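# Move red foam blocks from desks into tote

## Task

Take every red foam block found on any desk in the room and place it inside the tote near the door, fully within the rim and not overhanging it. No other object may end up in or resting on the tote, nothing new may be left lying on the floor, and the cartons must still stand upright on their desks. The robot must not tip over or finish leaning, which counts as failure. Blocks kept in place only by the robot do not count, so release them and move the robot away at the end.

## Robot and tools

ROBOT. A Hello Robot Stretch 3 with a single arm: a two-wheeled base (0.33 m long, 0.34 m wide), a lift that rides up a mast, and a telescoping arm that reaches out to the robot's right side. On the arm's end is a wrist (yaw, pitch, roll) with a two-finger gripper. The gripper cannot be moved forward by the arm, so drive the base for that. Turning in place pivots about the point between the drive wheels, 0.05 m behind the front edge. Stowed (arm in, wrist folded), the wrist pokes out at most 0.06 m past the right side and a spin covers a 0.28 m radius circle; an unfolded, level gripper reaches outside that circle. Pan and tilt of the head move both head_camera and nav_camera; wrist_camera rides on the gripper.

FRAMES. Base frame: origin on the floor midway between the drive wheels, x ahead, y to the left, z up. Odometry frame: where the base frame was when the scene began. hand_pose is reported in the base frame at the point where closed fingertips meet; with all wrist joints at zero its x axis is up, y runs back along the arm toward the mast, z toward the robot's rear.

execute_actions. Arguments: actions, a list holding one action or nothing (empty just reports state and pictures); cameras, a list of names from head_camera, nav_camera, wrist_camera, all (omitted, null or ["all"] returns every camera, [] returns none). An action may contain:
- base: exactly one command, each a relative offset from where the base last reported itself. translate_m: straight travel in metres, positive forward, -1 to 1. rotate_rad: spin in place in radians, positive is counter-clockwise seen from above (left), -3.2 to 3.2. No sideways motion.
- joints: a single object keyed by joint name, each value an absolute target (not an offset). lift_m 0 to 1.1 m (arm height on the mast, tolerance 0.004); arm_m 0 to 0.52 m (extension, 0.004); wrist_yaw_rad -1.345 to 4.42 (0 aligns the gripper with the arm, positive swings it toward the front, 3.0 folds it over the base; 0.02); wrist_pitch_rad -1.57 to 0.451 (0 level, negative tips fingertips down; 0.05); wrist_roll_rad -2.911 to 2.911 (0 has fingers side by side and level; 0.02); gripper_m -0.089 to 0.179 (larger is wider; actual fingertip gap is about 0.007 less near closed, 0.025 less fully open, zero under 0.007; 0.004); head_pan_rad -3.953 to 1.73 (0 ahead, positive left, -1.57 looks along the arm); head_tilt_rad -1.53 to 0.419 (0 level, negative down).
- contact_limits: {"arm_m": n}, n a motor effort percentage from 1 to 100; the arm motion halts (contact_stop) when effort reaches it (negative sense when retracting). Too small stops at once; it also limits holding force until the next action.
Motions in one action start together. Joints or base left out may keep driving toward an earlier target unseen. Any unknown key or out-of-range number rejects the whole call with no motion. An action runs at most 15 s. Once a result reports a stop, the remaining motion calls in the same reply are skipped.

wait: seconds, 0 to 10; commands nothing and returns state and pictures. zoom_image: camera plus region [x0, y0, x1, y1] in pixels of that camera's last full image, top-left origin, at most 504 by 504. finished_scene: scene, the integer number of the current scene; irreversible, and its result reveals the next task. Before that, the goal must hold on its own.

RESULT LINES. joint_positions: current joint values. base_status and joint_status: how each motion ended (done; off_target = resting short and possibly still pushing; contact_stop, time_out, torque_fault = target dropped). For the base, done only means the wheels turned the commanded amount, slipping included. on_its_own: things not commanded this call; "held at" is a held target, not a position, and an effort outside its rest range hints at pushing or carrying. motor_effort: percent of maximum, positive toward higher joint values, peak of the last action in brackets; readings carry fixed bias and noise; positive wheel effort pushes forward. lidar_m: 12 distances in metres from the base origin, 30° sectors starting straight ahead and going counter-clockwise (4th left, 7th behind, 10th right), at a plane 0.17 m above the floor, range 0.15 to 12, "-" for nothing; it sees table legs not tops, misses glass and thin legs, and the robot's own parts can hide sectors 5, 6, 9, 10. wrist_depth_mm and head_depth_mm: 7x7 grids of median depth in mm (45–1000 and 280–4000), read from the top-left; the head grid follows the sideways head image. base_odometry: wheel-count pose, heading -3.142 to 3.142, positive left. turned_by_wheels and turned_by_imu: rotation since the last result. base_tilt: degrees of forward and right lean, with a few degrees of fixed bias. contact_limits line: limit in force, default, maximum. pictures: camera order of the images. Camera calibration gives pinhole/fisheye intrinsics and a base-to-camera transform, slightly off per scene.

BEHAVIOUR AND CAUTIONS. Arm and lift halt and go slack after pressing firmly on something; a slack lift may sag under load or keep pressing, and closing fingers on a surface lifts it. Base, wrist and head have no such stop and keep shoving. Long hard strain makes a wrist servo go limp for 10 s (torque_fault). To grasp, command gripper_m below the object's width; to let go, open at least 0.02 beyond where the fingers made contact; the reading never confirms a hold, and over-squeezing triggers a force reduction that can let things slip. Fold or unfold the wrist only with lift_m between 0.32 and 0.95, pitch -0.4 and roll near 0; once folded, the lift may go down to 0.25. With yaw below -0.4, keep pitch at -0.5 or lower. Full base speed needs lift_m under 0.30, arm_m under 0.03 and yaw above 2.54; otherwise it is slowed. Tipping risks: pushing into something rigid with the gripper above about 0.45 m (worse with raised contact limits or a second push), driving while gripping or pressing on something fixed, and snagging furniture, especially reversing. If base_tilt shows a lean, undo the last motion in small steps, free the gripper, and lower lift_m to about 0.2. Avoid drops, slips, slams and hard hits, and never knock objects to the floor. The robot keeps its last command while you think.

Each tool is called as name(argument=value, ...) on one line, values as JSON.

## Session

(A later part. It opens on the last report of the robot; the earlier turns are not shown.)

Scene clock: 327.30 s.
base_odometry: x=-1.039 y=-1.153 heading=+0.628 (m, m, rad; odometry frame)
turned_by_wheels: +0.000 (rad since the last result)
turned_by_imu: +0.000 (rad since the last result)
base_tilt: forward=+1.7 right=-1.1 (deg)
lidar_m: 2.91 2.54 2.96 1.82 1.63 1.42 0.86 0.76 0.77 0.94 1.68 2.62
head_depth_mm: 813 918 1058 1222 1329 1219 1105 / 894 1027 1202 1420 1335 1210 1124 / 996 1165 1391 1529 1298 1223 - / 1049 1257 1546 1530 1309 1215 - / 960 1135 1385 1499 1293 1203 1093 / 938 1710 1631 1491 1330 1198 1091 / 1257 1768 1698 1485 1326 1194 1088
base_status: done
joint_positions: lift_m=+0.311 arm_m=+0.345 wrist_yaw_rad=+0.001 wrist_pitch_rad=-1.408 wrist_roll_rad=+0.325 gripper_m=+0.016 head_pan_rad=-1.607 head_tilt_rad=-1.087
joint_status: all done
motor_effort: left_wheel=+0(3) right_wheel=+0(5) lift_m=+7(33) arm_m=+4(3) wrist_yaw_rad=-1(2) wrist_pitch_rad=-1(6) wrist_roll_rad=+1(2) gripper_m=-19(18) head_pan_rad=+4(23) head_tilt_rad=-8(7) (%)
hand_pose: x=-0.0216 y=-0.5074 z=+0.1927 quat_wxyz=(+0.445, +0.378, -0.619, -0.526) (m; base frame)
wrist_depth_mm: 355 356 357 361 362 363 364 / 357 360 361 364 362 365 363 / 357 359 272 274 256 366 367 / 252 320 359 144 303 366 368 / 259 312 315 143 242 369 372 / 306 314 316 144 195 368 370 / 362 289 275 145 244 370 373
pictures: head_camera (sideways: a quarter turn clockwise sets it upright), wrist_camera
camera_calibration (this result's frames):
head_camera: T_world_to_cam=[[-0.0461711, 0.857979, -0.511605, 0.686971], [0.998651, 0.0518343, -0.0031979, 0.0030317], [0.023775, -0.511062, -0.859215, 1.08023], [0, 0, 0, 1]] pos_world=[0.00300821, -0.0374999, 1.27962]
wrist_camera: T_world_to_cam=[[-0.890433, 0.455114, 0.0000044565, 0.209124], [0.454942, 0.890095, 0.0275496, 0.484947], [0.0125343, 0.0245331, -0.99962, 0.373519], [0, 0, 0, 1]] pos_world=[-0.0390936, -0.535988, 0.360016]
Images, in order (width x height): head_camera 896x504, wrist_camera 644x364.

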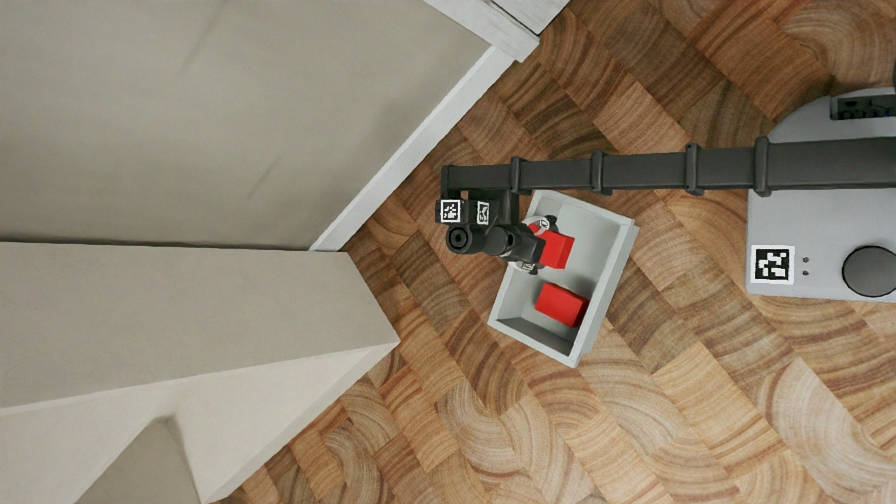

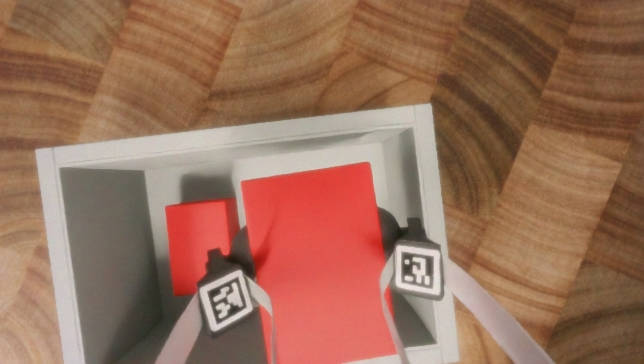

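execute_actions(actions=[{"joints": {"lift_m": 0.149, "arm_m": 0.333}}], cameras=["wrist_camera"])

execute_actions(actions=[{"joints": {"gripper_m": 0.092}}], cameras=["wrist_camera"])

execute_actions(actions=[{"joints": {"lift_m": 0.3}}], cameras=["wrist_camera", "head_camera"])

Scene clock: 334.23 s.
base_odometry: x=-1.039 y=-1.153 heading=+0.628 (m, m, rad; odometry frame)
turned_by_wheels: +0.000 (rad since the last result)
turned_by_imu: -0.001 (rad since the last result)
base_tilt: forward=+1.7 right=-1.1 (deg)
lidar_m: 2.91 2.54 2.96 1.82 1.63 1.42 0.85 0.76 0.77 0.94 1.67 2.62
head_depth_mm: 811 919 1056 1217 1323 1209 1102 / 895 1028 1203 1429 1339 1211 1124 / 996 1163 1388 1506 1324 1223 - / 1054 1256 1537 1509 1274 1217 - / 957 1137 1391 1498 1292 1200 1092 / 937 1706 1622 1494 1334 1204 1090 / 1259 1778 1699 1494 1333 1197 1089
base_status: not commanded
joint_positions: lift_m=+0.150 arm_m=+0.333 wrist_yaw_rad=+0.001 wrist_pitch_rad=-1.409 wrist_roll_rad=+0.325 gripper_m=+0.016 head_pan_rad=-1.607 head_tilt_rad=-1.087
joint_status: all done
motor_effort: left_wheel=+0(0) right_wheel=+0(0) lift_m=+7(6) arm_m=-4(5) wrist_yaw_rad=-2(2) wrist_pitch_rad=-1(1) wrist_roll_rad=+1(1) gripper_m=-19(19) head_pan_rad=+4(4) head_tilt_rad=-9(8) (%)
hand_pose: x=-0.0216 y=-0.4957 z=+0.0317 quat_wxyz=(+0.445, +0.378, -0.618, -0.526) (m; base frame)
wrist_depth_mm: - 78 80 86 93 97 79 / 103 108 119 132 149 116 80 / 174 192 196 197 198 120 81 / 195 195 196 144 196 124 83 / 150 167 197 144 191 128 85 / 151 163 197 144 168 125 87 / 152 152 199 145 200 150 89
pictures: wrist_camera
camera_calibration (this result's frames):
wrist_camera: T_world_to_cam=[[-0.890433, 0.455114, 0.00051889, 0.203755], [0.454942, 0.890063, 0.0285536, 0.478866], [0.0125333, 0.0256611, -0.999592, 0.212848], [0, 0, 0, 1]] pos_world=[-0.0390937, -0.524415, 0.198982]
Images, in order (width x height): wrist_camera 644x364.

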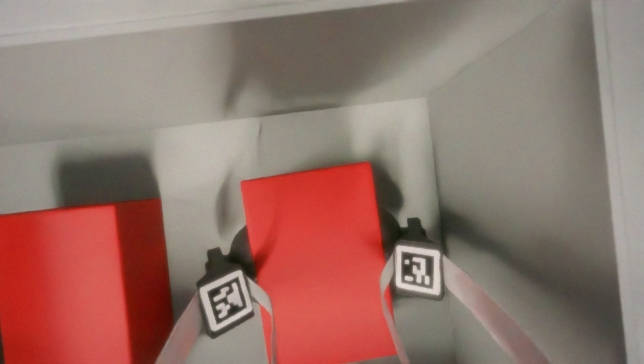

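Scene clock: 335.50 s.
base_odometry: x=-1.039 y=-1.153 heading=+0.628 (m, m, rad; odometry frame)
turned_by_wheels: +0.000 (rad since the last result)
turned_by_imu: +0.000 (rad since the last result)
base_tilt: forward=+1.7 right=-1.1 (deg)
lidar_m: 2.91 2.54 2.96 1.82 1.63 1.42 0.86 0.76 0.76 0.94 1.67 2.63
head_depth_mm: 812 918 1056 1220 1323 1212 1104 / 896 1027 1198 1428 1344 1212 1124 / 996 1165 1394 1504 1326 1224 - / 1051 1263 1548 1500 1284 1211 - / 961 1132 1389 1485 1290 1204 1092 / 938 1692 1635 1492 1323 1196 1093 / 1260 1769 1706 1489 1330 1197 1091
base_status: not commanded
joint_positions: lift_m=+0.150 arm_m=+0.333 wrist_yaw_rad=+0.001 wrist_pitch_rad=-1.409 wrist_roll_rad=+0.325 gripper_m=+0.092 head_pan_rad=-1.607 head_tilt_rad=-1.087
joint_status: all done
motor_effort: left_wheel=+0(0) right_wheel=-1(0) lift_m=+7(7) arm_m=-4(3) wrist_yaw_rad=+0(2) wrist_pitch_rad=-1(1) wrist_roll_rad=+1(1) gripper_m=-1(79) head_pan_rad=+4(4) head_tilt_rad=-8(8) (%)
hand_pose: x=-0.0216 y=-0.4957 z=+0.0317 quat_wxyz=(+0.445, +0.378, -0.618, -0.526) (m; base frame)
wrist_depth_mm: - 78 80 86 93 97 79 / 103 108 118 132 149 116 80 / 174 192 195 196 196 120 81 / 195 195 196 151 197 124 83 / 150 168 196 152 197 127 85 / 151 157 197 153 198 122 87 / 151 152 199 154 199 149 87
pictures: wrist_camera
camera_calibration (this result's frames):
wrist_camera: T_world_to_cam=[[-0.890433, 0.455115, 0.000518878, 0.203756], [0.454942, 0.890063, 0.0285536, 0.478866], [0.0125333, 0.0256611, -0.999592, 0.212848], [0, 0, 0, 1]] pos_world=[-0.0390937, -0.524415, 0.198982]
Images, in order (width x height): wrist_camera 644x364.

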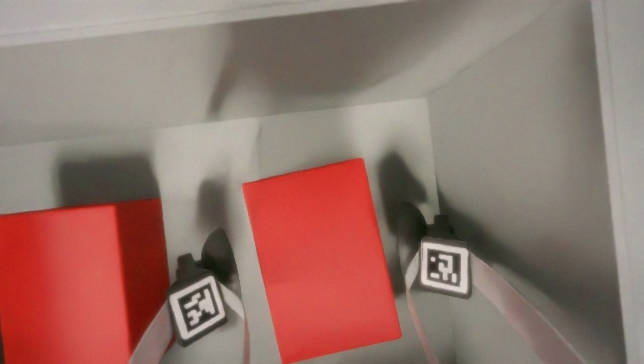

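Scene clock: 337.70 s.
base_odometry: x=-1.039 y=-1.153 heading=+0.628 (m, m, rad; odometry frame)
turned_by_wheels: +0.000 (rad since the last result)
turned_by_imu: +0.000 (rad since the last result)
base_tilt: forward=+1.8 right=-1.1 (deg)
lidar_m: 2.91 2.54 2.96 1.82 1.62 1.43 0.86 0.76 0.77 0.94 1.67 2.61
head_depth_mm: 811 915 1056 1217 1326 1215 1102 / 897 1020 1201 1424 1348 1208 1123 / 997 1160 1391 1510 1307 1226 - / 1049 1256 1545 1522 1292 1209 - / 958 1135 1391 1499 1293 1205 1096 / 939 1704 1629 1495 1332 1203 1090 / 1258 1768 1694 1487 1328 1196 1086
base_status: not commanded
joint_positions: lift_m=+0.299 arm_m=+0.333 wrist_yaw_rad=+0.001 wrist_pitch_rad=-1.409 wrist_roll_rad=+0.325 gripper_m=+0.092 head_pan_rad=-1.607 head_tilt_rad=-1.087
joint_status: all done
motor_effort: left_wheel=+0(0) right_wheel=+0(0) lift_m=+31(34) arm_m=-3(3) wrist_yaw_rad=-2(1) wrist_pitch_rad=-1(1) wrist_roll_rad=+2(2) gripper_m=+0(1) head_pan_rad=+4(4) head_tilt_rad=-8(8) (%)
hand_pose: x=-0.0216 y=-0.4957 z=+0.1812 quat_wxyz=(+0.445, +0.378, -0.618, -0.526) (m; base frame)
wrist_depth_mm: 344 345 347 346 351 351 352 / 343 345 347 350 351 351 353 / 296 246 248 284 268 354 355 / 244 343 344 347 305 356 354 / 244 303 348 304 348 357 358 / 244 305 350 349 315 357 359 / 244 276 263 255 233 359 357
pictures: head_camera (sideways: a quarter turn clockwise sets it upright), wrist_camera
camera_calibration (this result's frames):
head_camera: T_world_to_cam=[[-0.046171, 0.857979, -0.511605, 0.686971], [0.998651, 0.0518342, -0.00319791, 0.00303172], [0.0237749, -0.511062, -0.859215, 1.08023], [0, 0, 0, 1]] pos_world=[0.00300821, -0.0374999, 1.27962]
wrist_camera: T_world_to_cam=[[-0.890433, 0.455115, 0.000518882, 0.203678], [0.454942, 0.890063, 0.0285536, 0.474596], [0.0125333, 0.0256611, -0.999592, 0.362323], [0, 0, 0, 1]] pos_world=[-0.0390937, -0.524414, 0.348519]
Images, in order (width x height): head_camera 896x504, wrist_camera 644x364.

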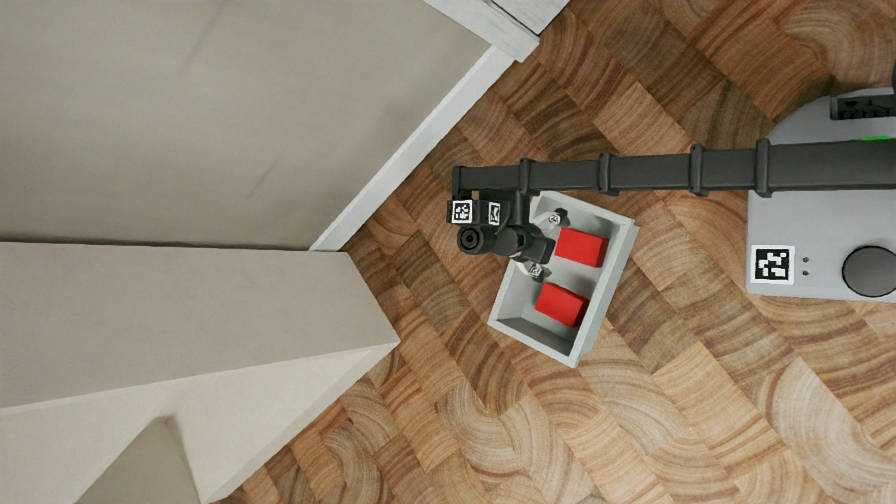

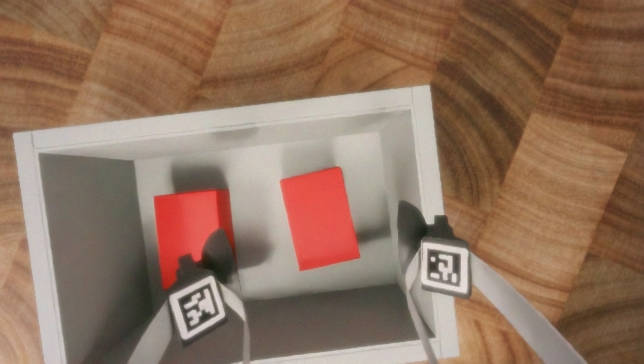

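execute_actions(actions=[{"joints": {"arm_m": 0.08, "head_pan_rad": 0.6, "head_tilt_rad": -0.3}}], cameras=["nav_camera", "head_camera"])

Scene clock: 341.43 s.
base_odometry: x=-1.039 y=-1.153 heading=+0.628 (m, m, rad; odometry frame)
turned_by_wheels: +0.000 (rad since the last result)
turned_by_imu: -0.001 (rad since the last result)
base_tilt: forward=+1.7 right=-1.2 (deg)
lidar_m: 2.91 2.54 2.97 1.82 1.63 1.42 0.85 0.76 0.77 0.94 1.68 2.62
head_depth_mm: 2718 2878 3004 3088 2974 2192 1655 / 2716 2830 2980 2496 3165 2149 1623 / 2672 2804 2957 2404 3112 2130 1624 / 2663 2783 2917 2978 3027 2102 1603 / 2636 2725 2869 2993 2811 2061 1603 / 2606 2690 2828 2991 2977 2039 1569 / 2588 2681 2832 2944 2851 2014 1560
base_status: not commanded
joint_positions: lift_m=+0.299 arm_m=+0.080 wrist_yaw_rad=+0.001 wrist_pitch_rad=-1.409 wrist_roll_rad=+0.325 gripper_m=+0.092 head_pan_rad=+0.593 head_tilt_rad=-0.310
joint_status: all done
motor_effort: left_wheel=+0(0) right_wheel=+0(1) lift_m=+31(31) arm_m=-4(4) wrist_yaw_rad=-1(1) wrist_pitch_rad=-1(1) wrist_roll_rad=+2(1) gripper_m=+0(1) head_pan_rad=+4(45) head_tilt_rad=+6(54) (%)
hand_pose: x=-0.0216 y=-0.2426 z=+0.1812 quat_wxyz=(+0.445, +0.378, -0.618, -0.526) (m; base frame)
wrist_depth_mm: 299 335 300 349 350 353 352 / 236 288 318 351 352 351 353 / 346 350 350 352 353 357 354 / 350 352 351 352 351 357 358 / 352 350 354 355 354 - 356 / 351 350 351 352 - - - / 354 356 353 - - - -
pictures: head_camera (sideways: a quarter turn clockwise sets it upright), nav_camera (sideways: a quarter turn counterclockwise sets it upright)
camera_calibration (this result's frames):
head_camera: T_world_to_cam=[[-0.165959, -0.204677, -0.964658, 1.27831], [-0.606614, 0.792435, -0.0637741, 0.091723], [0.777481, 0.574591, -0.255672, 0.290478], [0, 0, 0, 1]] pos_world=[0.0419466, 0.0220507, 1.31325]
nav_camera: T_world_to_cam=[[0.222351, 0.21501, 0.950963, -1.20039], [0.610504, -0.791188, 0.0361395, 0.00119484], [0.760161, 0.572531, -0.307186, 0.349997], [0, 0, 0, 1]] pos_world=[0.000124822, 0.0586578, 1.249]
Images, in order (width x height): head_camera 896x504, nav_camera 672x504.

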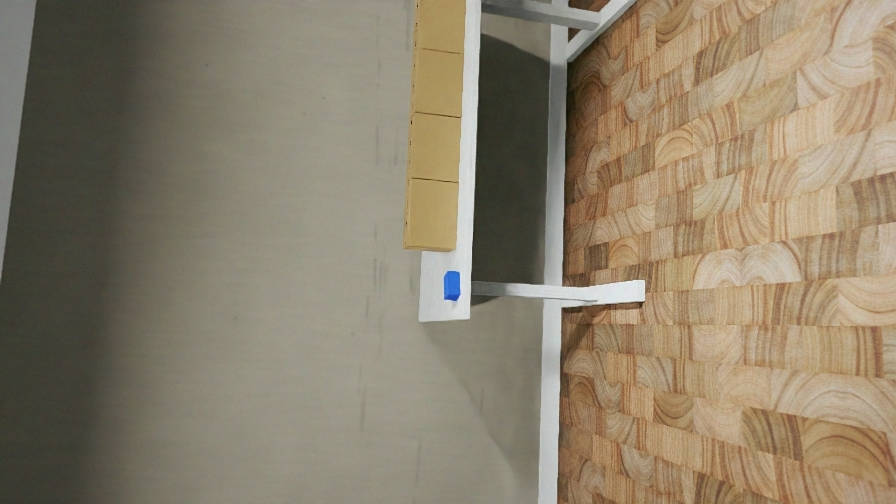

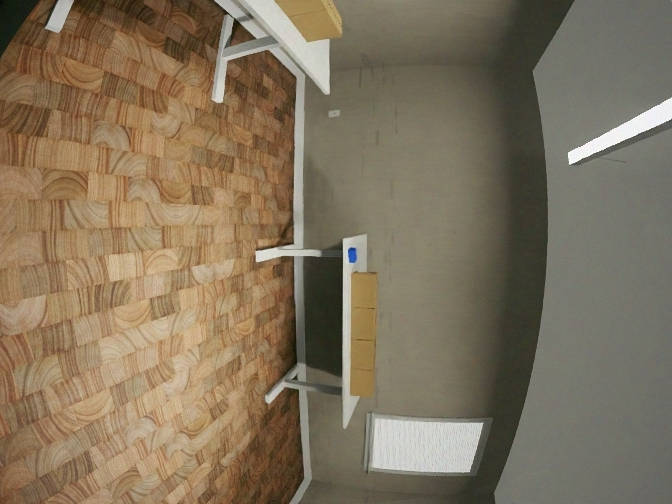

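finished_scene(scene=1)

The scene is finished: the task was done.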